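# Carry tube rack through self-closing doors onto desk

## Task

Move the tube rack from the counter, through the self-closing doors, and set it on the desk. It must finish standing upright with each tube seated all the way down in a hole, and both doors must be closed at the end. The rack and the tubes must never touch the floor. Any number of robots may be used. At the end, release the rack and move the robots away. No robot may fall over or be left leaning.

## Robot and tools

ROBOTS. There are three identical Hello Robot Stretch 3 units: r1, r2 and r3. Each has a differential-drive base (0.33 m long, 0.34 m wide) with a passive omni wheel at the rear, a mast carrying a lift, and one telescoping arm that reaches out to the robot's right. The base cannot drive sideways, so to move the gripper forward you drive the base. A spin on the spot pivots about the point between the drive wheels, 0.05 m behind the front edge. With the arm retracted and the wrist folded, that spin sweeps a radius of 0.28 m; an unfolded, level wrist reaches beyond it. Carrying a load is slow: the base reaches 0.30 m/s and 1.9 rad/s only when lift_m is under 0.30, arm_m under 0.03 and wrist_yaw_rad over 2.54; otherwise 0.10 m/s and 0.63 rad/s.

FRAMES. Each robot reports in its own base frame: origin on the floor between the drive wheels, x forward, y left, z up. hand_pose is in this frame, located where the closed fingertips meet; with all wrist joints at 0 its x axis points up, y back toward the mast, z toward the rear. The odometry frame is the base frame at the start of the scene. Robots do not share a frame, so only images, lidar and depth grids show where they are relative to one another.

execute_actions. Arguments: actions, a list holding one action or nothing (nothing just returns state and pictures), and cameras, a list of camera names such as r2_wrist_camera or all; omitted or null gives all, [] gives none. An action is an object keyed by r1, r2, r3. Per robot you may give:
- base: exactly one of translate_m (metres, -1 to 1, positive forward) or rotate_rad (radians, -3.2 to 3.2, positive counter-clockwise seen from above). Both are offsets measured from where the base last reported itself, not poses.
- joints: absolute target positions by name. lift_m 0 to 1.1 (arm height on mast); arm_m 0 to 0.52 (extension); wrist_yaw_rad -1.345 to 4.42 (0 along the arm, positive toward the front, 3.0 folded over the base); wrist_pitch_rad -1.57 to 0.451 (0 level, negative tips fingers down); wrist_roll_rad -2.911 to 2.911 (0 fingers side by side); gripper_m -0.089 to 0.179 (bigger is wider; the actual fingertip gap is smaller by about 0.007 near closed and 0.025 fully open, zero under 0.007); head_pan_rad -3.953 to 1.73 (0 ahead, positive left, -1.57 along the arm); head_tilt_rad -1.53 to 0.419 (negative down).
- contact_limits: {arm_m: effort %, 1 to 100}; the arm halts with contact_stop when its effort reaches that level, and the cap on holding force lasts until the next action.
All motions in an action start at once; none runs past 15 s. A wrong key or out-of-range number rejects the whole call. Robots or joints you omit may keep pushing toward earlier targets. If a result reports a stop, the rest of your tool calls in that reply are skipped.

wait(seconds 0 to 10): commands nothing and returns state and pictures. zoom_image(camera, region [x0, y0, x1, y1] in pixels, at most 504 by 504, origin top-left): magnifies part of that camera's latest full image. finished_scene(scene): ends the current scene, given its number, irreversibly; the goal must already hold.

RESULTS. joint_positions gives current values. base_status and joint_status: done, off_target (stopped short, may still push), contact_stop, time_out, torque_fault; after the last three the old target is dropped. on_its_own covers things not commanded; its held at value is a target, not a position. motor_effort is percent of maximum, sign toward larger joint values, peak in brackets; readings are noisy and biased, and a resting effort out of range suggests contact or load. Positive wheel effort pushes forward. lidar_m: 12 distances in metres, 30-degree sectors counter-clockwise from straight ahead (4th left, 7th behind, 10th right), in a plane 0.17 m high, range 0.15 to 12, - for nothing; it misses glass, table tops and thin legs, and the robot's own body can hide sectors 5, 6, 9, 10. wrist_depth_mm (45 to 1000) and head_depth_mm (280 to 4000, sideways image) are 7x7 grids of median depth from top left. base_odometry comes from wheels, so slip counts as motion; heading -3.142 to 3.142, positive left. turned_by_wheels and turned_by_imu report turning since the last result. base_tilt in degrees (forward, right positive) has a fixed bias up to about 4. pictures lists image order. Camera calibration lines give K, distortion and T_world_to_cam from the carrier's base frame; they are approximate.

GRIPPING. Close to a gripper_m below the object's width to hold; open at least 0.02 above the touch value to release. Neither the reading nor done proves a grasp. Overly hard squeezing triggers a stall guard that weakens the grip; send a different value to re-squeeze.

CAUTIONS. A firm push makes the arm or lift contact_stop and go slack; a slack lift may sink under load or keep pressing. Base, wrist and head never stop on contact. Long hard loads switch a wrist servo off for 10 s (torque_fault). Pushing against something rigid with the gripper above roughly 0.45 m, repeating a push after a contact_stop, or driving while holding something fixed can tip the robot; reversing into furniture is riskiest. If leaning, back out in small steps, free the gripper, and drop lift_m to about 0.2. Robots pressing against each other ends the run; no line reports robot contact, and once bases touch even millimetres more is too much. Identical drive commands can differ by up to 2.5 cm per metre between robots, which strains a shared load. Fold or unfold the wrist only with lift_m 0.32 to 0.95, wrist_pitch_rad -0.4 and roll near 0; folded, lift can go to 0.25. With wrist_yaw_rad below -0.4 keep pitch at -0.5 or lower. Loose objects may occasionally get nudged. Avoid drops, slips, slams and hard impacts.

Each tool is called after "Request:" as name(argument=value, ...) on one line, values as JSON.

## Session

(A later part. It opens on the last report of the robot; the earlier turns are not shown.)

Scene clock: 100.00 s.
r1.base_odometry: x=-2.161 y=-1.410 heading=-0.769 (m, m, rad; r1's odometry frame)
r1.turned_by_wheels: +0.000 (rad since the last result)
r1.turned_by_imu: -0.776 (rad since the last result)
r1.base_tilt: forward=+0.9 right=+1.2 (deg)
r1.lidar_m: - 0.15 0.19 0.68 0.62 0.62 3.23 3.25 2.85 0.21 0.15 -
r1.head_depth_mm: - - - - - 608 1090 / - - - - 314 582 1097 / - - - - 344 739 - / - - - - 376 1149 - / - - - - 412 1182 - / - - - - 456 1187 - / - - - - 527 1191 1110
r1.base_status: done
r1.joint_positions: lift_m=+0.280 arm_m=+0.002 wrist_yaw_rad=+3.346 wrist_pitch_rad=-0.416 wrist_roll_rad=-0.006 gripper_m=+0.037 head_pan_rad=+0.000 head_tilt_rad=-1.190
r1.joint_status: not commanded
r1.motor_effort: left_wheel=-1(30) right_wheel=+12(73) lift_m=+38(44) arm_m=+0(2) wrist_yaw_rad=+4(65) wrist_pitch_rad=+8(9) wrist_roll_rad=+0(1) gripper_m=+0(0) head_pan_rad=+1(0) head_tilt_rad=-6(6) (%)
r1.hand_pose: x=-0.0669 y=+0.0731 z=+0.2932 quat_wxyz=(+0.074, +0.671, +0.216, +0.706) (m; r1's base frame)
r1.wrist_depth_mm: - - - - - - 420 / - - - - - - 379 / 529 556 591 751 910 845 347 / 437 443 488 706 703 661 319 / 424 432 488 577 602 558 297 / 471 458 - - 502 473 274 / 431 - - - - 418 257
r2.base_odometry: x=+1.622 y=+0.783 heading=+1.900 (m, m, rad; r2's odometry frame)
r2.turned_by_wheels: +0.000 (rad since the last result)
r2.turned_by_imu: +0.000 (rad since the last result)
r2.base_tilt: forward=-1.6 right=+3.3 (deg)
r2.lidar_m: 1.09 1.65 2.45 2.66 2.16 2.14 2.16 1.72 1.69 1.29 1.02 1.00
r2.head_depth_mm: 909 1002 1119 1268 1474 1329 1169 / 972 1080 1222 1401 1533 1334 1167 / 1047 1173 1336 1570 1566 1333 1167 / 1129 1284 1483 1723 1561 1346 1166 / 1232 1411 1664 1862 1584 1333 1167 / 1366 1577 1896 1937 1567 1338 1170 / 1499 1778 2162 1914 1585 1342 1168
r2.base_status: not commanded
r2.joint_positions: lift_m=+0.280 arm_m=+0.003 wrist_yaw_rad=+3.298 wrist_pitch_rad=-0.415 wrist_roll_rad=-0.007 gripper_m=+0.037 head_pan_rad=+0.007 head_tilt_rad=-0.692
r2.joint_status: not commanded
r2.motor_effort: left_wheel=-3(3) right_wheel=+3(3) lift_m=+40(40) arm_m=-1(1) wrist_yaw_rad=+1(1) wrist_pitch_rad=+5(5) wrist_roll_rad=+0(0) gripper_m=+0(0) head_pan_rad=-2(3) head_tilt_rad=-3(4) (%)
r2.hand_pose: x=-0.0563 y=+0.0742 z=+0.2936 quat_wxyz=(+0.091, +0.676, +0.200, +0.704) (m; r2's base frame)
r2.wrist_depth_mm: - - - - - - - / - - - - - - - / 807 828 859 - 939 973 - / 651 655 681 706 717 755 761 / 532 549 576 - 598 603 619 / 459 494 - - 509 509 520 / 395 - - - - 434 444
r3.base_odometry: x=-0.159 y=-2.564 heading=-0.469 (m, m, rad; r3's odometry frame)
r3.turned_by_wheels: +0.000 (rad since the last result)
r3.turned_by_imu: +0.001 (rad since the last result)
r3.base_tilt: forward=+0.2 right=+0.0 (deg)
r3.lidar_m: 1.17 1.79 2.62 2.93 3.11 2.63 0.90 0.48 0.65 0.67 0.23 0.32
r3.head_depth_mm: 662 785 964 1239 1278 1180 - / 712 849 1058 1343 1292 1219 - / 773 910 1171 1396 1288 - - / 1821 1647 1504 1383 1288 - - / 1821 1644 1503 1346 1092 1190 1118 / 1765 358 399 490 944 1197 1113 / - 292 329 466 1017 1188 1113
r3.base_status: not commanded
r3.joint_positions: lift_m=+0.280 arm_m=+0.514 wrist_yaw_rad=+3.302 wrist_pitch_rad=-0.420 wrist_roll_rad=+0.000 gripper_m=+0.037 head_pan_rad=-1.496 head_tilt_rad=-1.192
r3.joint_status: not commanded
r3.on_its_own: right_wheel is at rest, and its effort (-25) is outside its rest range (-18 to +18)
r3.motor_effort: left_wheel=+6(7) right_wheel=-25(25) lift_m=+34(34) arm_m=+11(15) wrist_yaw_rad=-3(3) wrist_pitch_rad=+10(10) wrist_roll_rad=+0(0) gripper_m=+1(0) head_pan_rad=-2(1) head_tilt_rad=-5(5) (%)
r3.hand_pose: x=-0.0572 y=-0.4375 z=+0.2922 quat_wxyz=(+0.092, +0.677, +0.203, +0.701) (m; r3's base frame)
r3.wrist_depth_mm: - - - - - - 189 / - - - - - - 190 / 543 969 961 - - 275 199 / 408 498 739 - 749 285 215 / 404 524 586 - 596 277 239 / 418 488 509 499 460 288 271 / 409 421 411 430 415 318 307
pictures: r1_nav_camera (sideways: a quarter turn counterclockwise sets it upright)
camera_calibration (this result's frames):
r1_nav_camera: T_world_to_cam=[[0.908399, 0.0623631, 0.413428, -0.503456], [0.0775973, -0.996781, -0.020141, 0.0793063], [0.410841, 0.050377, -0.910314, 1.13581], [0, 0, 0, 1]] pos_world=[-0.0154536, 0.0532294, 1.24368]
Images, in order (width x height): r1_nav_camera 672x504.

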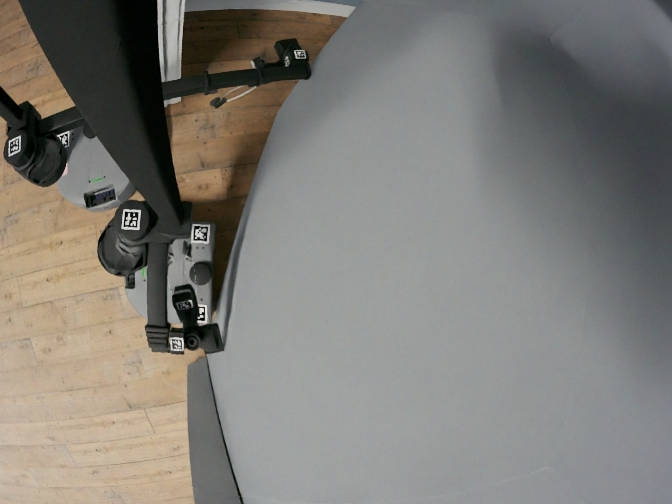

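Request:
execute_actions(actions=[{"r1":{"base":{"translate_m":-0.75}}}], cameras=[])

Request:
execute_actions(actions=[{"r1":{"base":{"rotate_rad":-3.0},"joints":{"head_pan_rad":-3.14}}}], cameras=["r1_nav_camera"])

Scene clock: 106.00 s.
r1.base_odometry: x=-2.701 y=-0.888 heading=-0.769 (m, m, rad; r1's odometry frame)
r1.turned_by_wheels: +0.000 (rad since the last result)
r1.turned_by_imu: +0.002 (rad since the last result)
r1.base_tilt: forward=+1.0 right=+1.4 (deg)
r1.lidar_m: 0.82 0.94 0.38 1.27 2.07 2.44 2.53 2.53 2.62 2.18 1.16 0.79
r1.head_depth_mm: 766 934 1163 1398 1268 1177 1095 / 790 978 1277 1392 1275 1194 1100 / 813 1013 1335 1401 1280 1204 - / 843 1053 1399 1403 1281 1210 - / 869 1093 1473 1399 1271 1200 - / 893 1137 1480 1406 1126 1188 - / 928 1189 1518 1418 759 1171 1114
r1.base_status: done
r1.joint_positions: lift_m=+0.280 arm_m=+0.002 wrist_yaw_rad=+3.349 wrist_pitch_rad=-0.416 wrist_roll_rad=-0.006 gripper_m=+0.037 head_pan_rad=+0.000 head_tilt_rad=-1.190
r1.joint_status: not commanded
r1.motor_effort: left_wheel=-1(8) right_wheel=-1(7) lift_m=+38(38) arm_m=+0(1) wrist_yaw_rad=+1(5) wrist_pitch_rad=+8(8) wrist_roll_rad=+0(0) gripper_m=+0(0) head_pan_rad=+0(0) head_tilt_rad=-6(6) (%)
r1.hand_pose: x=-0.0675 y=+0.0730 z=+0.2932 quat_wxyz=(+0.073, +0.670, +0.217, +0.706) (m; r1's base frame)
r1.wrist_depth_mm: - - - - - - 742 / - - - - - - 350 / 900 889 907 891 901 897 385 / 698 709 705 707 706 474 413 / 579 583 596 580 596 478 369 / 489 509 - - - 476 356 / 431 - - - - 427 380
r2.base_odometry: x=+1.622 y=+0.783 heading=+1.900 (m, m, rad; r2's odometry frame)
r2.turned_by_wheels: +0.000 (rad since the last result)
r2.turned_by_imu: +0.000 (rad since the last result)
r2.base_tilt: forward=-1.6 right=+3.2 (deg)
r2.lidar_m: 1.10 1.65 2.44 2.66 2.16 2.14 2.16 1.72 1.69 1.28 1.02 1.00
r2.head_depth_mm: 914 1004 1118 1277 1454 1343 1174 / 973 1080 1219 1392 1539 1336 1158 / 1048 1177 1336 1557 1567 1330 1170 / 1131 1281 1484 1749 1561 1328 1165 / 1234 1424 1672 1857 1575 1343 1169 / 1362 1588 1891 1904 1573 1332 1161 / 1498 1787 2181 1919 1580 1338 1168
r2.base_status: not commanded
r2.joint_positions: lift_m=+0.280 arm_m=+0.003 wrist_yaw_rad=+3.298 wrist_pitch_rad=-0.415 wrist_roll_rad=-0.007 gripper_m=+0.037 head_pan_rad=+0.007 head_tilt_rad=-0.692
r2.joint_status: not commanded
r2.motor_effort: left_wheel=-3(3) right_wheel=+2(3) lift_m=+40(39) arm_m=-1(1) wrist_yaw_rad=+1(1) wrist_pitch_rad=+5(5) wrist_roll_rad=+0(0) gripper_m=+0(0) head_pan_rad=-3(3) head_tilt_rad=-4(4) (%)
r2.hand_pose: x=-0.0563 y=+0.0742 z=+0.2936 quat_wxyz=(+0.091, +0.676, +0.200, +0.704) (m; r2's base frame)
r2.wrist_depth_mm: - - - - - - - / - - - - - - - / 815 843 842 - 930 968 - / 646 656 684 702 714 744 770 / 535 548 578 - 590 607 623 / 456 491 - - 519 507 518 / 396 - - - - 440 445
r3.base_odometry: x=-0.159 y=-2.564 heading=-0.469 (m, m, rad; r3's odometry frame)
r3.turned_by_wheels: +0.000 (rad since the last result)
r3.turned_by_imu: +0.002 (rad since the last result)
r3.base_tilt: forward=+0.1 right=+0.0 (deg)
r3.lidar_m: 1.17 1.80 2.62 2.93 0.52 2.63 0.90 0.67 0.65 0.68 0.23 0.32
r3.head_depth_mm: 662 791 961 1242 1291 1204 - / 708 854 1063 1352 1285 1227 - / 772 912 1171 1397 1289 - - / 1822 1644 1484 1390 1285 - - / 1818 1649 1501 1333 1085 1196 1124 / 1775 357 397 491 939 1193 1120 / - 292 329 467 1012 1184 1117
r3.base_status: not commanded
r3.joint_positions: lift_m=+0.280 arm_m=+0.514 wrist_yaw_rad=+3.302 wrist_pitch_rad=-0.420 wrist_roll_rad=+0.000 gripper_m=+0.037 head_pan_rad=-1.496 head_tilt_rad=-1.192
r3.joint_status: not commanded
r3.on_its_own: right_wheel is at rest, and its effort (-25) is outside its rest range (-18 to +18)
r3.motor_effort: left_wheel=+6(5) right_wheel=-25(25) lift_m=+34(34) arm_m=+11(11) wrist_yaw_rad=-3(3) wrist_pitch_rad=+10(11) wrist_roll_rad=+0(0) gripper_m=+0(0) head_pan_rad=-1(2) head_tilt_rad=-5(5) (%)
r3.hand_pose: x=-0.0572 y=-0.4375 z=+0.2922 quat_wxyz=(+0.092, +0.677, +0.203, +0.701) (m; r3's base frame)
r3.wrist_depth_mm: - - - - - - 189 / - - - - - - 189 / 931 926 959 - - 276 200 / 716 738 727 - 763 287 215 / 578 585 580 - 596 278 241 / 481 486 506 501 464 287 269 / 416 426 410 428 419 320 308
pictures: none
No camera images: the call's "cameras" was empty. Leave "cameras" out to get every camera's image.

Scene clock: 109.13 s.
r1.base_odometry: x=-2.701 y=-0.888 heading=+2.515 (m, m, rad; r1's odometry frame)
r1.turned_by_wheels: -3.000 (rad since the last result)
r1.turned_by_imu: -2.993 (rad since the last result)
r1.base_tilt: forward=+1.0 right=+1.4 (deg)
r1.lidar_m: 2.53 2.58 2.62 2.18 0.93 0.79 0.83 0.79 0.38 1.83 2.11 2.69
r1.head_depth_mm: 778 943 1197 1378 1299 1161 1095 / 817 1003 1283 1396 1296 1153 1097 / 861 1070 1391 1402 - - 1089 / 908 1137 1488 1398 1320 - 1099 / 958 1220 1502 1398 1246 - 1093 / 1020 1318 1551 853 1138 1192 1102 / 1082 1161 1238 856 1111 1192 1107
r1.base_status: done
r1.joint_positions: lift_m=+0.280 arm_m=+0.002 wrist_yaw_rad=+3.349 wrist_pitch_rad=-0.416 wrist_roll_rad=-0.006 gripper_m=+0.037 head_pan_rad=-3.134 head_tilt_rad=-1.190
r1.joint_status: all done
r1.motor_effort: left_wheel=+1(9) right_wheel=-2(6) lift_m=+38(38) arm_m=+0(0) wrist_yaw_rad=+2(2) wrist_pitch_rad=+8(8) wrist_roll_rad=+0(0) gripper_m=+0(0) head_pan_rad=-3(46) head_tilt_rad=-5(5) (%)
r1.hand_pose: x=-0.0675 y=+0.0729 z=+0.2932 quat_wxyz=(+0.073, +0.670, +0.217, +0.706) (m; r1's base frame)
r1.wrist_depth_mm: 603 836 - - - - - / 611 857 - - - - - / 646 821 899 892 904 890 883 / 670 702 703 707 694 709 702 / 587 588 603 585 596 582 580 / 493 507 - - - 489 491 / 431 - - - - 425 428
r2.base_odometry: x=+1.622 y=+0.783 heading=+1.900 (m, m, rad; r2's odometry frame)
r2.turned_by_wheels: +0.000 (rad since the last result)
r2.turned_by_imu: +0.000 (rad since the last result)
r2.base_tilt: forward=-1.6 right=+3.3 (deg)
r2.lidar_m: 1.10 1.65 2.45 2.66 2.17 2.14 2.16 1.71 1.70 1.29 1.02 1.00
r2.head_depth_mm: 914 1007 1128 1275 1449 1323 1163 / 975 1086 1230 1395 1524 1321 1163 / 1053 1169 1346 1561 1583 1328 1165 / 1130 1287 1482 1746 1570 1333 1164 / 1235 1408 1665 1860 1575 1340 1163 / 1349 1577 1911 1916 1583 1345 1174 / 1504 1777 2186 1905 1571 1334 1172
r2.base_status: not commanded
r2.joint_positions: lift_m=+0.280 arm_m=+0.003 wrist_yaw_rad=+3.298 wrist_pitch_rad=-0.415 wrist_roll_rad=-0.007 gripper_m=+0.037 head_pan_rad=+0.007 head_tilt_rad=-0.692
r2.joint_status: not commanded
r2.motor_effort: left_wheel=-3(3) right_wheel=+3(3) lift_m=+39(40) arm_m=-1(2) wrist_yaw_rad=+1(2) wrist_pitch_rad=+5(5) wrist_roll_rad=+0(0) gripper_m=+0(0) head_pan_rad=-3(3) head_tilt_rad=-4(4) (%)
r2.hand_pose: x=-0.0563 y=+0.0742 z=+0.2936 quat_wxyz=(+0.091, +0.676, +0.200, +0.704) (m; r2's base frame)
r2.wrist_depth_mm: - - - - - - - / - - - - - - - / 807 831 860 - 927 956 - / 644 652 675 716 721 745 765 / 534 542 580 - 589 600 616 / 455 495 - - 515 505 519 / 399 - - - - 440 446
r3.base_odometry: x=-0.159 y=-2.564 heading=-0.469 (m, m, rad; r3's odometry frame)
r3.turned_by_wheels: +0.000 (rad since the last result)
r3.turned_by_imu: +0.001 (rad since the last result)
r3.base_tilt: forward=+0.1 right=+0.0 (deg)
r3.lidar_m: 1.17 1.80 2.62 2.92 0.52 0.60 0.90 0.67 0.64 0.67 0.23 0.32
r3.head_depth_mm: 665 786 966 1242 1288 1201 - / 710 850 1061 1349 1288 1226 - / 772 918 1172 1398 1286 - - / 1823 1660 1487 1381 1283 - - / 1816 1648 1492 1336 1084 1193 1117 / 1774 358 398 490 945 1190 1121 / - 292 329 465 1012 1186 1114
r3.base_status: not commanded
r3.joint_positions: lift_m=+0.280 arm_m=+0.514 wrist_yaw_rad=+3.302 wrist_pitch_rad=-0.420 wrist_roll_rad=+0.000 gripper_m=+0.037 head_pan_rad=-1.496 head_tilt_rad=-1.192
r3.joint_status: not commanded
r3.on_its_own: right_wheel is at rest, and its effort (-26) is outside its rest range (-18 to +18)
r3.motor_effort: left_wheel=+6(6) right_wheel=-26(26) lift_m=+33(34) arm_m=+11(11) wrist_yaw_rad=-3(3) wrist_pitch_rad=+10(11) wrist_roll_rad=+0(0) gripper_m=+0(0) head_pan_rad=-1(0) head_tilt_rad=-5(5) (%)
r3.hand_pose: x=-0.0572 y=-0.4375 z=+0.2922 quat_wxyz=(+0.092, +0.677, +0.203, +0.701) (m; r3's base frame)
r3.wrist_depth_mm: - - - - - - 188 / - - 883 - - - 191 / 927 950 818 - - 277 201 / 713 720 731 - 745 286 217 / 574 585 593 - 604 278 240 / 483 487 504 492 461 288 271 / 421 422 413 426 420 321 306
pictures: r1_nav_camera (sideways: a quarter turn counterclockwise sets it upright)
camera_calibration (this result's frames):
r1_nav_camera: T_world_to_cam=[[-0.907874, -0.0695885, 0.413428, -0.492376], [-0.0855254, 0.996132, -0.020141, 0.0803014], [-0.410428, -0.0536441, -0.910314, 1.14082], [0, 0, 0, 1]] pos_world=[0.0280764, -0.0530562, 1.24368]
Images, in order (width x height): r1_nav_camera 672x504.

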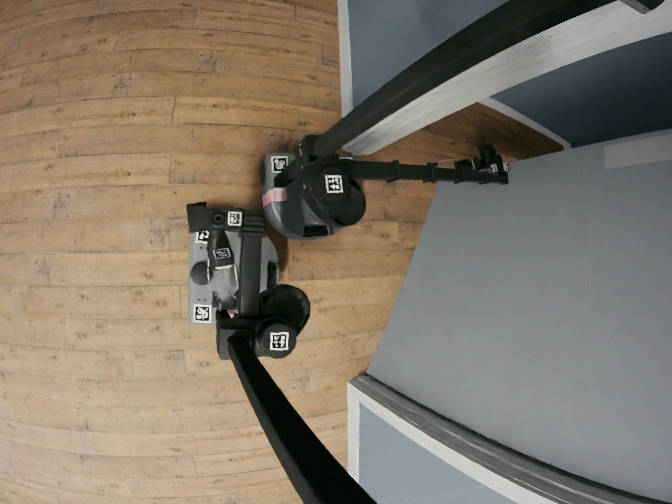

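Request:
execute_actions(actions=[{"r1":{"base":{"translate_m":0.3}}}], cameras=[])

Request:
execute_actions(actions=[{"r1":{"base":{"rotate_rad":-0.22}}}], cameras=[])

Request:
execute_actions(actions=[{"r1":{"base":{"translate_m":-0.68}}}], cameras=["r1_nav_camera"])

Scene clock: 112.90 s.
r1.base_odometry: x=-2.944 y=-0.712 heading=+2.515 (m, m, rad; r1's odometry frame)
r1.turned_by_wheels: +0.000 (rad since the last result)
r1.turned_by_imu: -0.002 (rad since the last result)
r1.base_tilt: forward=+0.9 right=+1.2 (deg)
r1.lidar_m: 2.23 2.28 2.50 2.20 1.39 1.04 1.11 0.61 1.19 2.05 2.09 2.38
r1.head_depth_mm: 1048 1271 1505 1400 1294 1156 1092 / 1104 1352 1528 1394 1292 1150 1092 / 1160 1443 1539 1400 - - 1092 / 1219 1524 1546 1406 1311 - 1096 / 1289 1632 1383 1352 1296 - 1100 / 1330 1650 928 1279 1288 1193 1100 / 1308 1699 908 1373 1295 1197 1105
r1.base_status: done
r1.joint_positions: lift_m=+0.280 arm_m=+0.002 wrist_yaw_rad=+3.349 wrist_pitch_rad=-0.416 wrist_roll_rad=-0.006 gripper_m=+0.037 head_pan_rad=-3.134 head_tilt_rad=-1.190
r1.joint_status: not commanded
r1.motor_effort: left_wheel=+1(8) right_wheel=-2(5) lift_m=+38(38) arm_m=+0(0) wrist_yaw_rad=+1(1) wrist_pitch_rad=+8(8) wrist_roll_rad=+0(0) gripper_m=+0(0) head_pan_rad=-2(3) head_tilt_rad=-6(6) (%)
r1.hand_pose: x=-0.0675 y=+0.0729 z=+0.2932 quat_wxyz=(+0.073, +0.670, +0.217, +0.706) (m; r1's base frame)
r1.wrist_depth_mm: 903 - - - - - - / 921 - - - - - - / 855 912 903 908 888 892 914 / 710 703 713 707 710 714 692 / 584 585 602 576 600 578 573 / 491 511 - - - 488 496 / 428 - - - - 428 430
r2.base_odometry: x=+1.622 y=+0.783 heading=+1.900 (m, m, rad; r2's odometry frame)
r2.turned_by_wheels: +0.000 (rad since the last result)
r2.turned_by_imu: +0.000 (rad since the last result)
r2.base_tilt: forward=-1.6 right=+3.3 (deg)
r2.lidar_m: 1.10 1.66 2.44 2.66 2.16 2.13 2.16 1.71 1.69 1.29 1.03 1.00
r2.head_depth_mm: 909 1001 1121 1271 1448 1329 1163 / 972 1085 1209 1397 1534 1336 1170 / 1049 1173 1334 1549 1570 1331 1163 / 1134 1287 1472 1739 1564 1339 1168 / 1230 1409 1657 1832 1581 1335 1165 / 1354 1582 1874 1892 1588 1334 1166 / 1510 1776 2174 1920 1578 1337 1167
r2.base_status: not commanded
r2.joint_positions: lift_m=+0.280 arm_m=+0.003 wrist_yaw_rad=+3.298 wrist_pitch_rad=-0.415 wrist_roll_rad=-0.007 gripper_m=+0.037 head_pan_rad=+0.007 head_tilt_rad=-0.692
r2.joint_status: not commanded
r2.motor_effort: left_wheel=-3(3) right_wheel=+3(3) lift_m=+39(39) arm_m=-1(1) wrist_yaw_rad=+1(1) wrist_pitch_rad=+5(5) wrist_roll_rad=+0(0) gripper_m=+0(0) head_pan_rad=-3(2) head_tilt_rad=-4(4) (%)
r2.hand_pose: x=-0.0563 y=+0.0742 z=+0.2936 quat_wxyz=(+0.091, +0.676, +0.200, +0.704) (m; r2's base frame)
r2.wrist_depth_mm: - - - - - - - / - - - - - - - / 803 839 873 - 937 970 - / 643 666 680 702 724 747 768 / 536 546 577 - 591 607 612 / 458 489 - - 516 507 518 / 400 - - - - 439 445
r3.base_odometry: x=-0.159 y=-2.564 heading=-0.469 (m, m, rad; r3's odometry frame)
r3.turned_by_wheels: +0.000 (rad since the last result)
r3.turned_by_imu: +0.001 (rad since the last result)
r3.base_tilt: forward=+0.1 right=+0.0 (deg)
r3.lidar_m: 1.16 1.80 2.61 2.92 3.10 2.62 0.90 0.67 0.65 0.67 0.23 0.32
r3.head_depth_mm: 664 783 965 1246 1292 1209 - / 707 846 1059 1351 1289 1230 - / 772 911 1165 1384 1280 - - / 1829 1649 1496 1391 1292 - - / 1828 1630 1513 1333 1086 1197 1123 / 1779 357 398 490 932 1198 1117 / - 292 329 464 1010 1192 1109
r3.base_status: not commanded
r3.joint_positions: lift_m=+0.280 arm_m=+0.514 wrist_yaw_rad=+3.302 wrist_pitch_rad=-0.420 wrist_roll_rad=+0.000 gripper_m=+0.037 head_pan_rad=-1.496 head_tilt_rad=-1.192
r3.joint_status: not commanded
r3.on_its_own: right_wheel is at rest, and its effort (-26) is outside its rest range (-18 to +18)
r3.motor_effort: left_wheel=+6(6) right_wheel=-26(25) lift_m=+33(34) arm_m=+10(10) wrist_yaw_rad=-3(3) wrist_pitch_rad=+11(11) wrist_roll_rad=+0(0) gripper_m=+0(0) head_pan_rad=-1(2) head_tilt_rad=-5(5) (%)
r3.hand_pose: x=-0.0572 y=-0.4375 z=+0.2922 quat_wxyz=(+0.092, +0.677, +0.203, +0.701) (m; r3's base frame)
r3.wrist_depth_mm: - - - - - - 189 / - - - - - - 189 / 946 949 993 - - 277 200 / 711 737 734 - 752 286 216 / 570 591 583 - 603 278 241 / 486 494 502 493 463 287 270 / 418 418 408 427 414 319 309
pictures: none
No camera images: the call's "cameras" was empty. Leave "cameras" out to get every camera's image.

Scene clock: 113.93 s.
r1.base_odometry: x=-2.944 y=-0.712 heading=+2.295 (m, m, rad; r1's odometry frame)
r1.turned_by_wheels: -0.220 (rad since the last result)
r1.turned_by_imu: -0.219 (rad since the last result)
r1.base_tilt: forward=+1.0 right=+1.3 (deg)
r1.lidar_m: 2.23 2.24 2.54 2.50 1.92 1.05 1.04 0.61 0.62 1.71 2.05 2.32
r1.head_depth_mm: 1040 1332 1541 1398 1295 1159 1090 / 1065 1313 1519 1403 1299 1152 1095 / 1116 1384 1541 1400 - - 1099 / 1134 1429 1548 1398 1312 - 1099 / 1169 1466 1556 1402 1310 - 1097 / 1192 1519 1554 1288 1293 1192 1103 / 1232 1570 936 1212 1289 1184 1105
r1.base_status: done
r1.joint_positions: lift_m=+0.280 arm_m=+0.002 wrist_yaw_rad=+3.349 wrist_pitch_rad=-0.416 wrist_roll_rad=-0.006 gripper_m=+0.037 head_pan_rad=-3.134 head_tilt_rad=-1.190
r1.joint_status: not commanded
r1.motor_effort: left_wheel=+1(6) right_wheel=-2(7) lift_m=+38(38) arm_m=+0(0) wrist_yaw_rad=+0(1) wrist_pitch_rad=+8(8) wrist_roll_rad=+0(0) gripper_m=+0(1) head_pan_rad=-3(3) head_tilt_rad=-6(5) (%)
r1.hand_pose: x=-0.0675 y=+0.0729 z=+0.2932 quat_wxyz=(+0.073, +0.670, +0.217, +0.706) (m; r1's base frame)
r1.wrist_depth_mm: - - - - - - - / - - - - - - - / 891 885 896 899 902 908 902 / 708 701 702 711 698 696 710 / 574 577 598 579 602 581 581 / 492 506 - - - 491 492 / 430 - - - - 429 427
r2.base_odometry: x=+1.622 y=+0.783 heading=+1.900 (m, m, rad; r2's odometry frame)
r2.turned_by_wheels: +0.000 (rad since the last result)
r2.turned_by_imu: +0.000 (rad since the last result)
r2.base_tilt: forward=-1.6 right=+3.2 (deg)
r2.lidar_m: 1.10 1.65 2.45 2.67 2.16 2.14 2.17 1.71 1.70 1.28 1.03 1.00
r2.head_depth_mm: 914 1003 1123 1269 1452 1336 1164 / 974 1082 1223 1394 1520 1328 1159 / 1044 1171 1343 1546 1574 1329 1169 / 1138 1282 1479 1751 1574 1335 1170 / 1234 1416 1655 1835 1576 1330 1169 / 1357 1573 1903 1905 1573 1344 1165 / 1508 1776 2172 1904 1572 1335 1171
r2.base_status: not commanded
r2.joint_positions: lift_m=+0.280 arm_m=+0.003 wrist_yaw_rad=+3.298 wrist_pitch_rad=-0.415 wrist_roll_rad=-0.007 gripper_m=+0.037 head_pan_rad=+0.007 head_tilt_rad=-0.692
r2.joint_status: not commanded
r2.motor_effort: left_wheel=-2(3) right_wheel=+3(3) lift_m=+40(40) arm_m=-1(1) wrist_yaw_rad=+1(2) wrist_pitch_rad=+5(5) wrist_roll_rad=+0(0) gripper_m=+0(1) head_pan_rad=-3(3) head_tilt_rad=-5(4) (%)
r2.hand_pose: x=-0.0563 y=+0.0742 z=+0.2936 quat_wxyz=(+0.091, +0.676, +0.200, +0.704) (m; r2's base frame)
r2.wrist_depth_mm: - - - - - - - / - - - - - - - / 804 829 859 - 936 957 - / 646 661 683 699 716 746 758 / 532 545 572 - 598 601 614 / 458 493 - - 514 506 516 / 400 - - - - 439 442
r3.base_odometry: x=-0.159 y=-2.564 heading=-0.469 (m, m, rad; r3's odometry frame)
r3.turned_by_wheels: +0.000 (rad since the last result)
r3.turned_by_imu: +0.000 (rad since the last result)
r3.base_tilt: forward=+0.2 right=+0.0 (deg)
r3.lidar_m: 1.17 1.79 2.62 2.92 3.10 2.63 0.90 0.67 0.65 0.68 0.23 0.32
r3.head_depth_mm: 663 789 961 1240 1284 1203 - / 710 846 1057 1360 1285 1229 - / 767 909 1161 1392 1291 - - / 1838 1663 1493 1396 1290 - - / 1811 1653 1494 1338 1084 1196 1114 / 1806 358 398 491 947 1201 1114 / - 292 329 466 1017 1193 1120
r3.base_status: not commanded
r3.joint_positions: lift_m=+0.280 arm_m=+0.514 wrist_yaw_rad=+3.302 wrist_pitch_rad=-0.420 wrist_roll_rad=+0.000 gripper_m=+0.037 head_pan_rad=-1.496 head_tilt_rad=-1.192
r3.joint_status: not commanded
r3.on_its_own: right_wheel is at rest, and its effort (-26) is outside its rest range (-18 to +18)
r3.motor_effort: left_wheel=+7(7) right_wheel=-26(25) lift_m=+34(34) arm_m=+10(10) wrist_yaw_rad=-3(3) wrist_pitch_rad=+11(11) wrist_roll_rad=+0(0) gripper_m=+0(1) head_pan_rad=-3(3) head_tilt_rad=-5(5) (%)
r3.hand_pose: x=-0.0572 y=-0.4375 z=+0.2922 quat_wxyz=(+0.092, +0.677, +0.203, +0.701) (m; r3's base frame)
r3.wrist_depth_mm: - - - - - - 189 / - - - - - - 191 / 937 975 979 - - 275 200 / 714 723 714 - 748 287 216 / 585 587 585 - 601 280 240 / 488 491 504 488 462 288 270 / 415 425 412 426 414 320 307
pictures: none
No camera images: the call's "cameras" was empty. Leave "cameras" out to get every camera's image.

Scene clock: 117.93 s.
r1.base_odometry: x=-2.493 y=-1.222 heading=+2.295 (m, m, rad; r1's odometry frame)
r1.turned_by_wheels: +0.000 (rad since the last result)
r1.turned_by_imu: +0.002 (rad since the last result)
r1.base_tilt: forward=+0.9 right=+1.3 (deg)
r1.lidar_m: 2.89 2.88 2.70 2.06 0.54 0.42 0.44 0.48 0.76 0.53 0.47 2.56
r1.head_depth_mm: 398 490 631 801 1274 1157 1098 / 408 504 658 940 1258 1155 1091 / 418 519 684 1001 - - 1094 / 428 536 712 1058 1315 - 1105 / 439 552 742 1131 1294 - 1096 / 450 571 775 1209 1287 1184 1077 / 462 589 807 1305 1300 1047 970
r1.base_status: done
r1.joint_positions: lift_m=+0.280 arm_m=+0.002 wrist_yaw_rad=+3.349 wrist_pitch_rad=-0.416 wrist_roll_rad=-0.006 gripper_m=+0.037 head_pan_rad=-3.134 head_tilt_rad=-1.190
r1.joint_status: not commanded
r1.motor_effort: left_wheel=+1(4) right_wheel=-2(7) lift_m=+38(38) arm_m=+0(0) wrist_yaw_rad=+0(1) wrist_pitch_rad=+8(8) wrist_roll_rad=+0(0) gripper_m=+0(0) head_pan_rad=-3(3) head_tilt_rad=-5(5) (%)
r1.hand_pose: x=-0.0676 y=+0.0729 z=+0.2932 quat_wxyz=(+0.073, +0.670, +0.217, +0.706) (m; r1's base frame)
r1.wrist_depth_mm: 313 478 - - - - - / 333 460 - - - - - / 358 425 843 913 890 908 911 / 384 424 702 703 711 694 703 / 402 453 595 575 613 573 578 / 411 480 - - - 489 494 / 411 - - - - 424 429
r2.base_odometry: x=+1.622 y=+0.783 heading=+1.900 (m, m, rad; r2's odometry frame)
r2.turned_by_wheels: +0.000 (rad since the last result)
r2.turned_by_imu: +0.000 (rad since the last result)
r2.base_tilt: forward=-1.6 right=+3.2 (deg)
r2.lidar_m: 1.09 1.66 2.44 2.67 2.15 2.14 2.16 1.71 1.70 1.29 1.02 1.00
r2.head_depth_mm: 910 1005 1122 1271 1449 1329 1165 / 973 1085 1224 1396 1527 1334 1157 / 1050 1177 1333 1560 1563 1335 1169 / 1138 1284 1484 1749 1575 1336 1161 / 1227 1413 1676 1848 1567 1326 1169 / 1360 1587 1889 1901 1585 1331 1168 / 1512 1794 2186 1921 1580 1342 1172
r2.base_status: not commanded
r2.joint_positions: lift_m=+0.280 arm_m=+0.003 wrist_yaw_rad=+3.298 wrist_pitch_rad=-0.415 wrist_roll_rad=-0.007 gripper_m=+0.037 head_pan_rad=+0.007 head_tilt_rad=-0.692
r2.joint_status: not commanded
r2.motor_effort: left_wheel=-3(3) right_wheel=+3(3) lift_m=+40(40) arm_m=-1(1) wrist_yaw_rad=+2(1) wrist_pitch_rad=+5(5) wrist_roll_rad=+0(0) gripper_m=+0(0) head_pan_rad=-3(2) head_tilt_rad=-4(4) (%)
r2.hand_pose: x=-0.0563 y=+0.0742 z=+0.2936 quat_wxyz=(+0.091, +0.676, +0.200, +0.704) (m; r2's base frame)
r2.wrist_depth_mm: - - - - - - - / - - - - - - - / 807 836 860 - 929 974 - / 648 656 676 705 721 749 773 / 542 548 571 - 594 607 617 / 462 493 - - 516 507 516 / 397 - - - - 439 443
r3.base_odometry: x=-0.159 y=-2.564 heading=-0.469 (m, m, rad; r3's odometry frame)
r3.turned_by_wheels: +0.000 (rad since the last result)
r3.turned_by_imu: +0.001 (rad since the last result)
r3.base_tilt: forward=+0.1 right=+0.0 (deg)
r3.lidar_m: 1.17 1.79 2.62 2.92 3.09 2.62 0.52 0.67 0.65 0.67 0.23 0.32
r3.head_depth_mm: 664 791 957 1243 1292 1200 - / 710 849 1060 1336 1298 1221 - / 770 908 1169 1394 1277 - - / 1831 1631 1481 1390 1290 - - / 1812 1638 1501 1344 1091 1190 1114 / 1794 358 398 490 940 1192 1123 / - 292 330 466 1014 1193 1116
r3.base_status: not commanded
r3.joint_positions: lift_m=+0.280 arm_m=+0.514 wrist_yaw_rad=+3.302 wrist_pitch_rad=-0.420 wrist_roll_rad=+0.000 gripper_m=+0.037 head_pan_rad=-1.496 head_tilt_rad=-1.192
r3.joint_status: not commanded
r3.on_its_own: right_wheel is at rest, and its effort (-25) is outside its rest range (-18 to +18)
r3.motor_effort: left_wheel=+6(6) right_wheel=-25(26) lift_m=+34(35) arm_m=+11(10) wrist_yaw_rad=-3(3) wrist_pitch_rad=+11(11) wrist_roll_rad=+0(0) gripper_m=+1(0) head_pan_rad=-2(1) head_tilt_rad=-5(5) (%)
r3.hand_pose: x=-0.0572 y=-0.4375 z=+0.2922 quat_wxyz=(+0.092, +0.677, +0.203, +0.701) (m; r3's base frame)
r3.wrist_depth_mm: 667 - - - - - 190 / - - - - - - 191 / 580 631 940 - - 278 200 / 537 606 721 - 742 284 216 / 573 577 589 - 605 278 240 / 487 485 512 495 457 286 269 / 417 420 414 424 419 323 308
pictures: r1_nav_camera (sideways: a quarter turn counterclockwise sets it upright)
camera_calibration (this result's frames):
r1_nav_camera: T_world_to_cam=[[-0.907877, -0.0695391, 0.413428, -0.492376], [-0.0854712, 0.996137, -0.020141, 0.080301], [-0.41043, -0.0536218, -0.910314, 1.14082], [0, 0, 0, 1]] pos_world=[0.0280736, -0.0530574, 1.24368]
Images, in order (width x height): r1_nav_camera 672x504.

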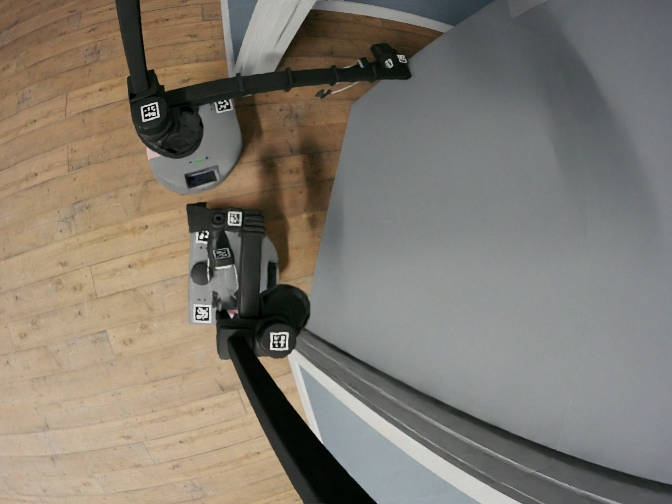

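Request:
execute_actions(actions=[], cameras=["r1_nav_camera","r3_nav_camera"])

Scene clock: 120.03 s.
r1.base_odometry: x=-2.493 y=-1.222 heading=+2.295 (m, m, rad; r1's odometry frame)
r1.turned_by_wheels: +0.000 (rad since the last result)
r1.turned_by_imu: +0.000 (rad since the last result)
r1.base_tilt: forward=+0.9 right=+1.3 (deg)
r1.lidar_m: 2.88 2.88 2.69 2.07 0.54 0.42 0.44 0.48 0.76 0.53 0.47 2.56
r1.head_depth_mm: 398 490 629 797 1275 1160 1093 / 408 504 659 940 1265 1155 1091 / 417 519 684 1000 - - 1095 / 428 536 711 1061 1310 - 1098 / 438 552 745 1125 1306 - 1099 / 450 570 774 1216 1297 1191 1088 / 462 589 810 1294 1296 1051 970
r1.base_status: done
r1.joint_positions: lift_m=+0.280 arm_m=+0.002 wrist_yaw_rad=+3.349 wrist_pitch_rad=-0.416 wrist_roll_rad=-0.006 gripper_m=+0.037 head_pan_rad=-3.134 head_tilt_rad=-1.190
r1.joint_status: not commanded
r1.motor_effort: left_wheel=+1(4) right_wheel=-2(7) lift_m=+38(38) arm_m=+0(0) wrist_yaw_rad=+1(1) wrist_pitch_rad=+8(8) wrist_roll_rad=+0(0) gripper_m=+0(0) head_pan_rad=-3(3) head_tilt_rad=-6(5) (%)
r1.hand_pose: x=-0.0676 y=+0.0729 z=+0.2932 quat_wxyz=(+0.073, +0.670, +0.217, +0.706) (m; r1's base frame)
r1.wrist_depth_mm: 312 474 - - - - - / 328 465 - - - - - / 360 426 852 901 896 909 876 / 386 425 704 710 695 697 692 / 400 455 605 577 595 576 579 / 411 483 - - - 491 490 / 412 - - - - 427 428
r2.base_odometry: x=+1.622 y=+0.783 heading=+1.900 (m, m, rad; r2's odometry frame)
r2.turned_by_wheels: +0.000 (rad since the last result)
r2.turned_by_imu: +0.000 (rad since the last result)
r2.base_tilt: forward=-1.7 right=+3.3 (deg)
r2.lidar_m: 1.10 1.66 2.45 2.66 2.16 2.14 2.16 1.72 1.69 1.29 1.02 1.01
r2.head_depth_mm: 910 1005 1118 1265 1451 1331 1158 / 978 1089 1218 1396 1527 1328 1166 / 1041 1178 1332 1570 1558 1322 1165 / 1137 1288 1485 1745 1572 1336 1170 / 1235 1414 1666 1854 1563 1347 1168 / 1356 1582 1887 1894 1575 1336 1172 / 1504 1767 2180 1911 1580 1342 1171
r2.base_status: not commanded
r2.joint_positions: lift_m=+0.280 arm_m=+0.003 wrist_yaw_rad=+3.298 wrist_pitch_rad=-0.415 wrist_roll_rad=-0.007 gripper_m=+0.037 head_pan_rad=+0.007 head_tilt_rad=-0.692
r2.joint_status: not commanded
r2.motor_effort: left_wheel=-3(3) right_wheel=+3(3) lift_m=+40(40) arm_m=-1(1) wrist_yaw_rad=+2(1) wrist_pitch_rad=+5(5) wrist_roll_rad=+0(0) gripper_m=-1(0) head_pan_rad=-3(2) head_tilt_rad=-4(4) (%)
r2.hand_pose: x=-0.0563 y=+0.0742 z=+0.2936 quat_wxyz=(+0.091, +0.676, +0.200, +0.704) (m; r2's base frame)
r2.wrist_depth_mm: - - - - - - - / - - - - - - - / 815 824 859 - 940 969 - / 651 672 681 709 727 746 759 / 538 549 577 - 601 597 622 / 455 492 - - 514 504 516 / 399 - - - - 442 446
r3.base_odometry: x=-0.159 y=-2.564 heading=-0.469 (m, m, rad; r3's odometry frame)
r3.turned_by_wheels: +0.000 (rad since the last result)
r3.turned_by_imu: +0.001 (rad since the last result)
r3.base_tilt: forward=+0.1 right=+0.0 (deg)
r3.lidar_m: 1.17 1.80 2.62 2.93 3.12 2.64 0.53 0.66 0.65 0.68 0.23 0.32
r3.head_depth_mm: 664 788 960 1251 1291 1207 - / 710 852 1062 1343 1285 1232 - / 769 910 1166 1388 1292 - - / 1826 1648 1490 1385 1287 - - / 1797 1653 1506 1351 1086 1195 1115 / 1797 358 398 489 944 1190 1120 / - 292 329 465 1010 1186 1110
r3.base_status: not commanded
r3.joint_positions: lift_m=+0.280 arm_m=+0.514 wrist_yaw_rad=+3.302 wrist_pitch_rad=-0.420 wrist_roll_rad=+0.000 gripper_m=+0.037 head_pan_rad=-1.496 head_tilt_rad=-1.192
r3.joint_status: not commanded
r3.on_its_own: right_wheel is at rest, and its effort (-25) is outside its rest range (-18 to +18)
r3.motor_effort: left_wheel=+6(6) right_wheel=-25(26) lift_m=+34(35) arm_m=+10(10) wrist_yaw_rad=-3(3) wrist_pitch_rad=+11(11) wrist_roll_rad=+0(0) gripper_m=+1(0) head_pan_rad=-1(1) head_tilt_rad=-5(5) (%)
r3.hand_pose: x=-0.0572 y=-0.4375 z=+0.2922 quat_wxyz=(+0.092, +0.677, +0.203, +0.701) (m; r3's base frame)
r3.wrist_depth_mm: 665 - - - - - 189 / - - - - - - 190 / 582 620 919 - - 277 200 / 528 614 712 - 758 286 215 / 572 586 594 - 607 278 240 / 485 492 508 493 460 288 268 / 421 417 416 427 417 321 308
pictures: r1_nav_camera (sideways: a quarter turn counterclockwise sets it upright), r3_nav_camera (sideways: a quarter turn counterclockwise sets it upright)
camera_calibration (this result's frames):
r1_nav_camera: T_world_to_cam=[[-0.907878, -0.0695394, 0.413428, -0.492376], [-0.0854714, 0.996137, -0.020141, 0.080301], [-0.41043, -0.0536219, -0.910314, 1.14082], [0, 0, 0, 1]] pos_world=[0.0280736, -0.0530574, 1.24368]
r3_nav_camera: T_world_to_cam=[[0.0311563, -0.947808, 0.317316, -0.363416], [-0.996923, -0.0523163, -0.0583816, 0.134757], [0.0719354, -0.314521, -0.946521, 1.18363], [0, 0, 0, 1]] pos_world=[0.0605198, 0.0348787, 1.24352]
Images, in order (width x height): r1_nav_camera 672x504, r3_nav_camera 672x504.

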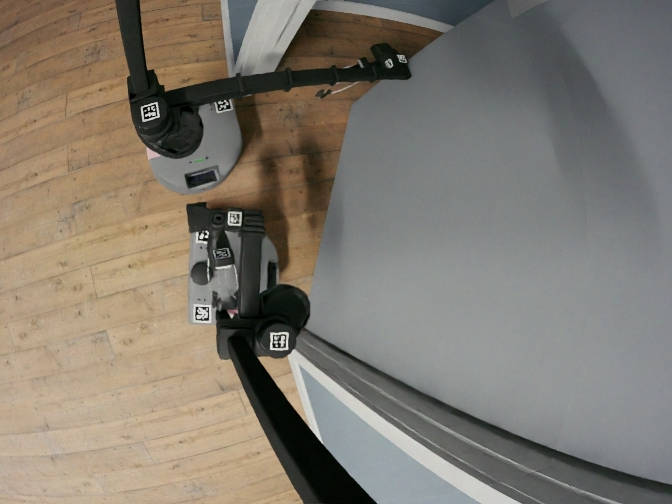

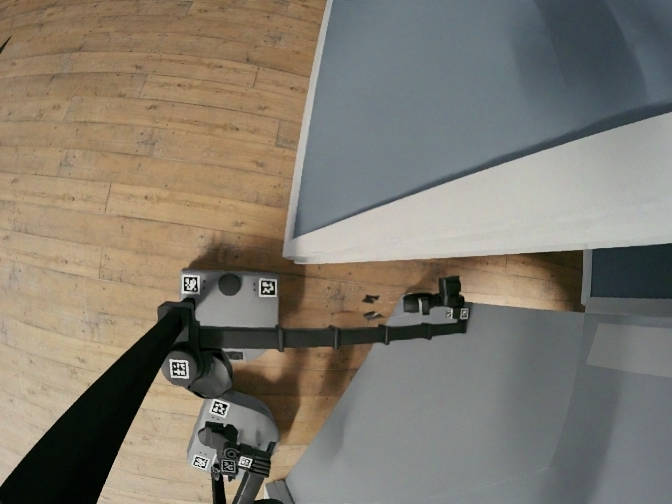

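Request:
execute_actions(actions=[{"r1":{"base":{"translate_m":-0.2}}}], cameras=["r1_nav_camera"])

Scene clock: 123.97 s.
r1.base_odometry: x=-2.361 y=-1.371 heading=+2.295 (m, m, rad; r1's odometry frame)
r1.turned_by_wheels: +0.000 (rad since the last result)
r1.turned_by_imu: +0.044 (rad since the last result)
r1.base_tilt: forward=+1.0 right=+1.3 (deg)
r1.lidar_m: 3.02 3.04 2.78 2.08 0.31 0.27 0.27 0.31 0.51 0.73 0.56 2.68
r1.head_depth_mm: - 303 375 527 727 1163 1092 / - 307 393 559 865 1155 1093 / - 314 410 599 - - 1097 / - 324 431 642 977 - 1100 / 289 337 454 695 1255 - 1103 / 294 350 479 756 1266 1187 1091 / 299 365 506 830 1292 1186 987
r1.base_status: translate_m off_target (by the wheels' count: -0.1997 of -0.2000)
r1.joint_positions: lift_m=+0.280 arm_m=+0.002 wrist_yaw_rad=+3.350 wrist_pitch_rad=-0.416 wrist_roll_rad=-0.007 gripper_m=+0.037 head_pan_rad=-3.138 head_tilt_rad=-1.192
r1.joint_status: not commanded
r1.on_its_own: left_wheel is at rest, and its effort (-31) is outside its rest range (-18 to +18); right_wheel is at rest, and its effort (-25) is outside its rest range (-18 to +18)
r1.motor_effort: left_wheel=-31(75) right_wheel=-25(75) lift_m=+41(42) arm_m=+0(1) wrist_yaw_rad=+0(7) wrist_pitch_rad=+8(9) wrist_roll_rad=+0(0) gripper_m=+0(0) head_pan_rad=-1(3) head_tilt_rad=-4(7) (%)
r1.hand_pose: x=-0.0678 y=+0.0729 z=+0.2932 quat_wxyz=(+0.073, +0.670, +0.218, +0.706) (m; r1's base frame)
r1.wrist_depth_mm: 212 259 291 - - - - / 217 269 312 - - - - / 224 279 342 785 889 894 895 / 232 289 375 623 703 703 700 / 238 305 397 493 592 574 578 / 248 304 - - 508 490 495 / 254 - - - - 425 429
r2.base_odometry: x=+1.622 y=+0.783 heading=+1.900 (m, m, rad; r2's odometry frame)
r2.turned_by_wheels: +0.000 (rad since the last result)
r2.turned_by_imu: +0.000 (rad since the last result)
r2.base_tilt: forward=-1.6 right=+3.2 (deg)
r2.lidar_m: 1.10 1.66 2.44 2.66 2.16 2.14 2.16 1.72 1.69 1.29 1.03 1.00
r2.head_depth_mm: 906 1003 1122 1265 1464 1327 1161 / 975 1088 1220 1406 1515 1333 1166 / 1044 1177 1335 1565 1558 1336 1168 / 1130 1283 1477 1749 1568 1343 1165 / 1237 1418 1661 1855 1566 1337 1162 / 1352 1569 1896 1900 1573 1337 1172 / 1506 1786 2195 1905 1569 1348 1174
r2.base_status: not commanded
r2.joint_positions: lift_m=+0.280 arm_m=+0.003 wrist_yaw_rad=+3.298 wrist_pitch_rad=-0.415 wrist_roll_rad=-0.007 gripper_m=+0.037 head_pan_rad=+0.007 head_tilt_rad=-0.692
r2.joint_status: not commanded
r2.motor_effort: left_wheel=-3(3) right_wheel=+2(3) lift_m=+40(40) arm_m=-1(1) wrist_yaw_rad=+1(1) wrist_pitch_rad=+5(5) wrist_roll_rad=+0(0) gripper_m=+0(0) head_pan_rad=-3(2) head_tilt_rad=-4(4) (%)
r2.hand_pose: x=-0.0563 y=+0.0742 z=+0.2936 quat_wxyz=(+0.091, +0.676, +0.200, +0.704) (m; r2's base frame)
r2.wrist_depth_mm: - - - - - - - / - - - - - - - / 807 825 871 - 918 971 - / 656 659 685 712 713 738 767 / 537 550 576 - 594 600 619 / 457 494 - - 515 507 515 / 399 - - - - 438 446
r3.base_odometry: x=-0.159 y=-2.564 heading=-0.470 (m, m, rad; r3's odometry frame)
r3.turned_by_wheels: +0.000 (rad since the last result)
r3.turned_by_imu: +0.001 (rad since the last result)
r3.base_tilt: forward=+0.1 right=+0.0 (deg)
r3.lidar_m: 1.17 1.80 2.62 2.92 3.12 2.63 0.58 0.67 0.65 0.68 0.23 0.32
r3.head_depth_mm: 666 788 961 1245 1302 1203 - / 710 845 1062 1345 1281 1220 - / 772 912 1172 1388 1283 - - / 1825 1641 1491 1385 1274 - - / 1826 1639 1511 1360 1084 1201 1127 / 1796 359 399 491 939 1191 1117 / - 291 329 465 1014 1197 1114
r3.base_status: not commanded
r3.joint_positions: lift_m=+0.280 arm_m=+0.514 wrist_yaw_rad=+3.301 wrist_pitch_rad=-0.419 wrist_roll_rad=+0.000 gripper_m=+0.037 head_pan_rad=-1.496 head_tilt_rad=-1.192
r3.joint_status: not commanded
r3.motor_effort: left_wheel=+2(5) right_wheel=-12(26) lift_m=+33(34) arm_m=+4(10) wrist_yaw_rad=-1(3) wrist_pitch_rad=+10(11) wrist_roll_rad=+0(0) gripper_m=+1(0) head_pan_rad=-2(2) head_tilt_rad=-5(5) (%)
r3.hand_pose: x=-0.0568 y=-0.4380 z=+0.2923 quat_wxyz=(+0.092, +0.678, +0.202, +0.701) (m; r3's base frame)
r3.wrist_depth_mm: - - - - - - 188 / - - - - - - 191 / 575 972 972 - - 275 201 / 486 604 740 - 744 285 216 / 493 581 595 - 606 276 241 / 485 487 506 493 457 289 272 / 417 422 413 427 414 321 309
pictures: r1_nav_camera (sideways: a quarter turn counterclockwise sets it upright)
camera_calibration (this result's frames):
r1_nav_camera: T_world_to_cam=[[-0.908891, -0.0659316, 0.411789, -0.490235], [-0.0814733, 0.996469, -0.0202811, 0.0804589], [-0.408998, -0.0519831, -0.911054, 1.14177], [0, 0, 0, 1]] pos_world=[0.0279674, -0.053144, 1.24372]
Images, in order (width x height): r1_nav_camera 672x504.

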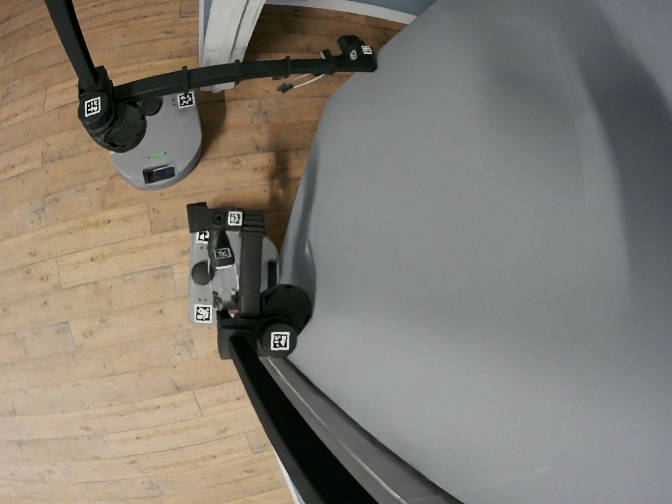

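Taking load. Now rotate a bit with more room.

Request:
execute_actions(actions=[{"r1":{"base":{"rotate_rad":0.45}}}], cameras=[])

Request:
execute_actions(actions=[{"r1":{"base":{"translate_m":-0.15}}}], cameras=["r1_nav_camera"])

Scene clock: 127.37 s.
r1.base_odometry: x=-2.361 y=-1.371 heading=+2.745 (m, m, rad; r1's odometry frame)
r1.turned_by_wheels: +0.450 (rad since the last result)
r1.turned_by_imu: +0.448 (rad since the last result)
r1.base_tilt: forward=+0.9 right=+1.4 (deg)
r1.lidar_m: 3.03 2.77 2.08 0.31 0.28 0.27 0.30 0.46 0.72 0.56 0.57 3.03
r1.head_depth_mm: - 305 369 474 634 1060 1092 / 292 332 416 556 759 1156 1097 / 305 369 477 668 - - 1100 / 331 417 556 836 1296 - 1093 / 369 475 667 1115 1294 - 1097 / 415 555 835 1368 1290 1192 1099 / 475 669 1123 1406 1289 1061 1080
r1.base_status: done
r1.joint_positions: lift_m=+0.280 arm_m=+0.002 wrist_yaw_rad=+3.350 wrist_pitch_rad=-0.416 wrist_roll_rad=-0.007 gripper_m=+0.037 head_pan_rad=-3.138 head_tilt_rad=-1.192
r1.joint_status: not commanded
r1.motor_effort: left_wheel=-3(29) right_wheel=+1(11) lift_m=+40(41) arm_m=+0(0) wrist_yaw_rad=+0(0) wrist_pitch_rad=+8(7) wrist_roll_rad=+0(0) gripper_m=+0(1) head_pan_rad=-2(2) head_tilt_rad=-4(4) (%)
r1.hand_pose: x=-0.0678 y=+0.0729 z=+0.2932 quat_wxyz=(+0.073, +0.670, +0.218, +0.706) (m; r1's base frame)
r1.wrist_depth_mm: 198 225 265 - 386 - - / 209 237 283 322 564 - - / 219 252 304 347 633 885 888 / 232 269 328 383 647 703 700 / 249 287 340 423 579 577 580 / 263 300 - - 509 487 491 / 278 - - - - 425 425
r2.base_odometry: x=+1.622 y=+0.783 heading=+1.900 (m, m, rad; r2's odometry frame)
r2.turned_by_wheels: +0.000 (rad since the last result)
r2.turned_by_imu: +0.000 (rad since the last result)
r2.base_tilt: forward=-1.6 right=+3.3 (deg)
r2.lidar_m: 1.10 1.66 2.45 2.66 2.16 2.14 2.16 1.71 1.69 1.29 1.03 1.00
r2.head_depth_mm: 911 1002 1119 1266 1459 1337 1165 / 978 1081 1218 1400 1526 1336 1161 / 1049 1168 1333 1544 1573 1334 1166 / 1133 1275 1471 1731 1571 1336 1166 / 1233 1424 1655 1851 1578 1328 1161 / 1357 1571 1889 1920 1569 1338 1175 / 1500 1791 2177 1912 1586 1349 1170
r2.base_status: not commanded
r2.joint_positions: lift_m=+0.280 arm_m=+0.003 wrist_yaw_rad=+3.298 wrist_pitch_rad=-0.415 wrist_roll_rad=-0.007 gripper_m=+0.037 head_pan_rad=+0.007 head_tilt_rad=-0.692
r2.joint_status: not commanded
r2.motor_effort: left_wheel=-3(3) right_wheel=+2(3) lift_m=+40(40) arm_m=-1(1) wrist_yaw_rad=+1(2) wrist_pitch_rad=+5(5) wrist_roll_rad=+0(0) gripper_m=+1(0) head_pan_rad=-3(3) head_tilt_rad=-4(5) (%)
r2.hand_pose: x=-0.0563 y=+0.0742 z=+0.2936 quat_wxyz=(+0.091, +0.676, +0.200, +0.704) (m; r2's base frame)
r2.wrist_depth_mm: - - - - - - - / - - - - - - - / 803 849 858 - 928 966 - / 649 655 685 707 717 741 758 / 534 549 576 - 600 601 621 / 456 494 - - 516 506 519 / 398 - - - - 434 444
r3.base_odometry: x=-0.159 y=-2.564 heading=-0.470 (m, m, rad; r3's odometry frame)
r3.turned_by_wheels: +0.000 (rad since the last result)
r3.turned_by_imu: +0.001 (rad since the last result)
r3.base_tilt: forward=+0.1 right=+0.0 (deg)
r3.lidar_m: 1.17 1.79 2.62 2.93 3.11 2.62 0.58 0.66 0.64 0.67 0.23 0.32
r3.head_depth_mm: 662 785 964 1246 1296 1201 - / 712 848 1056 1349 1296 1221 - / 772 914 1163 1391 1281 - - / 1833 1645 1483 1390 1279 - - / 1828 1631 1501 1352 1089 1195 1120 / 1775 358 398 492 937 1188 1113 / - 291 330 464 1015 1185 1110
r3.base_status: not commanded
r3.joint_positions: lift_m=+0.280 arm_m=+0.514 wrist_yaw_rad=+3.301 wrist_pitch_rad=-0.419 wrist_roll_rad=+0.000 gripper_m=+0.037 head_pan_rad=-1.496 head_tilt_rad=-1.192
r3.joint_status: not commanded
r3.motor_effort: left_wheel=+3(3) right_wheel=-15(14) lift_m=+34(34) arm_m=+9(9) wrist_yaw_rad=-2(1) wrist_pitch_rad=+10(10) wrist_roll_rad=+0(0) gripper_m=+0(0) head_pan_rad=-2(4) head_tilt_rad=-5(5) (%)
r3.hand_pose: x=-0.0568 y=-0.4376 z=+0.2923 quat_wxyz=(+0.092, +0.678, +0.202, +0.701) (m; r3's base frame)
r3.wrist_depth_mm: 481 - - - - - 189 / - - - - - - 189 / 575 854 962 - - 275 200 / 462 585 725 - 757 285 217 / 450 561 585 - 605 277 239 / 469 490 508 499 455 286 270 / 420 424 416 429 417 322 312
pictures: none
No camera images: the call's "cameras" was empty. Leave "cameras" out to get every camera's image.

Scene clock: 129.73 s.
r1.base_odometry: x=-2.223 y=-1.429 heading=+2.745 (m, m, rad; r1's odometry frame)
r1.turned_by_wheels: +0.001 (rad since the last result)
r1.turned_by_imu: +0.000 (rad since the last result)
r1.base_tilt: forward=+0.9 right=+1.3 (deg)
r1.lidar_m: 3.12 2.87 2.15 0.28 0.25 0.25 0.29 0.54 0.67 0.56 0.57 3.14
r1.head_depth_mm: - 297 348 432 549 911 1081 / 289 329 405 524 701 1156 1088 / 311 378 482 665 - - 1096 / 356 446 595 899 1299 - 1098 / 414 542 784 1346 1296 - 1099 / 497 693 1139 1415 1293 1189 1092 / 618 1039 1553 1412 1296 1122 1007
r1.base_status: translate_m off_target (by the wheels' count: -0.1497 of -0.1500)
r1.joint_positions: lift_m=+0.280 arm_m=+0.002 wrist_yaw_rad=+3.350 wrist_pitch_rad=-0.416 wrist_roll_rad=-0.007 gripper_m=+0.037 head_pan_rad=-3.138 head_tilt_rad=-1.192
r1.joint_status: not commanded
r1.on_its_own: left_wheel is at rest, and its effort (-19) is outside its rest range (-18 to +18); right_wheel is at rest, and its effort (-36) is outside its rest range (-18 to +18)
r1.motor_effort: left_wheel=-19(60) right_wheel=-36(60) lift_m=+40(41) arm_m=+0(1) wrist_yaw_rad=+0(3) wrist_pitch_rad=+8(8) wrist_roll_rad=+0(0) gripper_m=+0(0) head_pan_rad=-1(1) head_tilt_rad=-5(4) (%)
r1.hand_pose: x=-0.0678 y=+0.0730 z=+0.2932 quat_wxyz=(+0.073, +0.670, +0.218, +0.706) (m; r1's base frame)
r1.wrist_depth_mm: 185 203 231 - 318 324 - / 196 217 248 272 351 359 - / 208 232 267 296 382 800 895 / 221 249 290 326 419 666 695 / 237 268 307 359 468 582 582 / 256 288 - - 505 495 492 / 273 - - - - 425 425
r2.base_odometry: x=+1.622 y=+0.783 heading=+1.900 (m, m, rad; r2's odometry frame)
r2.turned_by_wheels: +0.000 (rad since the last result)
r2.turned_by_imu: +0.000 (rad since the last result)
r2.base_tilt: forward=-1.6 right=+3.2 (deg)
r2.lidar_m: 1.10 1.66 2.44 2.66 2.17 2.14 2.16 1.72 1.69 1.29 1.02 1.00
r2.head_depth_mm: 909 1008 1120 1273 1454 1333 1158 / 968 1090 1230 1389 1528 1334 1163 / 1049 1173 1332 1557 1566 1341 1163 / 1127 1280 1480 1738 1579 1341 1169 / 1241 1407 1659 1858 1550 1337 1162 / 1354 1576 1891 1922 1582 1346 1165 / 1500 1775 2186 1906 1575 1342 1163
r2.base_status: not commanded
r2.joint_positions: lift_m=+0.280 arm_m=+0.003 wrist_yaw_rad=+3.298 wrist_pitch_rad=-0.415 wrist_roll_rad=-0.007 gripper_m=+0.037 head_pan_rad=+0.007 head_tilt_rad=-0.692
r2.joint_status: not commanded
r2.motor_effort: left_wheel=-2(3) right_wheel=+3(3) lift_m=+40(40) arm_m=-1(1) wrist_yaw_rad=+2(1) wrist_pitch_rad=+5(5) wrist_roll_rad=+0(0) gripper_m=+0(0) head_pan_rad=-3(3) head_tilt_rad=-4(4) (%)
r2.hand_pose: x=-0.0563 y=+0.0742 z=+0.2936 quat_wxyz=(+0.091, +0.676, +0.200, +0.704) (m; r2's base frame)
r2.wrist_depth_mm: - - - - - - - / - - - - - - - / 809 838 875 - 939 987 - / 638 669 679 703 733 748 771 / 539 544 577 - 587 596 617 / 459 488 - - 516 510 521 / 401 - - - - 439 441
r3.base_odometry: x=-0.159 y=-2.564 heading=-0.470 (m, m, rad; r3's odometry frame)
r3.turned_by_wheels: +0.000 (rad since the last result)
r3.turned_by_imu: +0.000 (rad since the last result)
r3.base_tilt: forward=+0.1 right=+0.1 (deg)
r3.lidar_m: 1.16 1.80 2.62 2.93 3.10 2.62 0.56 0.56 0.75 0.83 0.23 0.32
r3.head_depth_mm: 824 960 1151 1371 1262 1186 - / 903 1062 1297 1388 1288 1224 - / 1813 1655 1461 1380 1289 - - / 1825 1649 1485 1385 1280 - - / 1815 1638 1502 1356 1095 1190 1116 / 1774 382 401 494 940 1189 1113 / - 292 330 462 1012 1190 1113
r3.base_status: not commanded
r3.joint_positions: lift_m=+0.280 arm_m=+0.515 wrist_yaw_rad=+3.301 wrist_pitch_rad=-0.419 wrist_roll_rad=+0.000 gripper_m=+0.037 head_pan_rad=-1.496 head_tilt_rad=-1.192
r3.joint_status: not commanded
r3.motor_effort: left_wheel=-1(3) right_wheel=+1(15) lift_m=+33(34) arm_m=+2(9) wrist_yaw_rad=-1(1) wrist_pitch_rad=+10(10) wrist_roll_rad=+0(0) gripper_m=+0(0) head_pan_rad=-2(2) head_tilt_rad=-5(5) (%)
r3.hand_pose: x=-0.0568 y=-0.4382 z=+0.2923 quat_wxyz=(+0.092, +0.678, +0.202, +0.701) (m; r3's base frame)
r3.wrist_depth_mm: - - - - - - 189 / - - - - - - 190 / 926 972 966 - - 278 202 / 441 549 727 - 760 285 217 / 389 546 593 - 603 279 242 / 399 478 505 491 460 291 271 / 407 423 415 423 417 320 311
pictures: r1_nav_camera (sideways: a quarter turn counterclockwise sets it upright)
camera_calibration (this result's frames):
r1_nav_camera: T_world_to_cam=[[-0.908984, -0.06593, 0.411583, -0.489966], [-0.0814665, 0.996469, -0.0202986, 0.0804818], [-0.408792, -0.0519814, -0.911146, 1.14189], [0, 0, 0, 1]] pos_world=[0.0279804, -0.053144, 1.24373]
Images, in order (width x height): r1_nav_camera 672x504.

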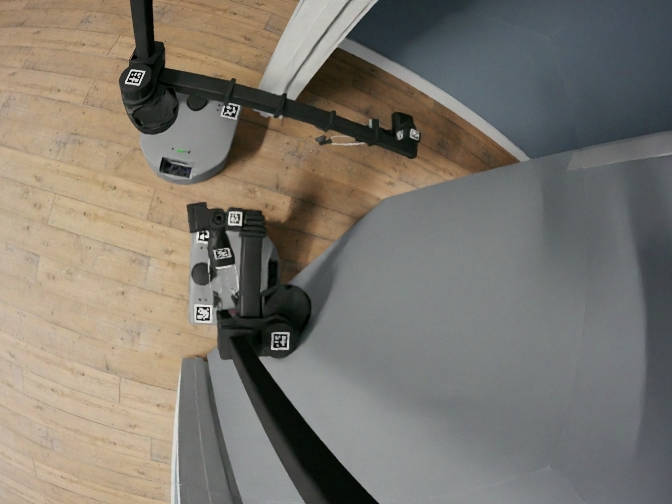

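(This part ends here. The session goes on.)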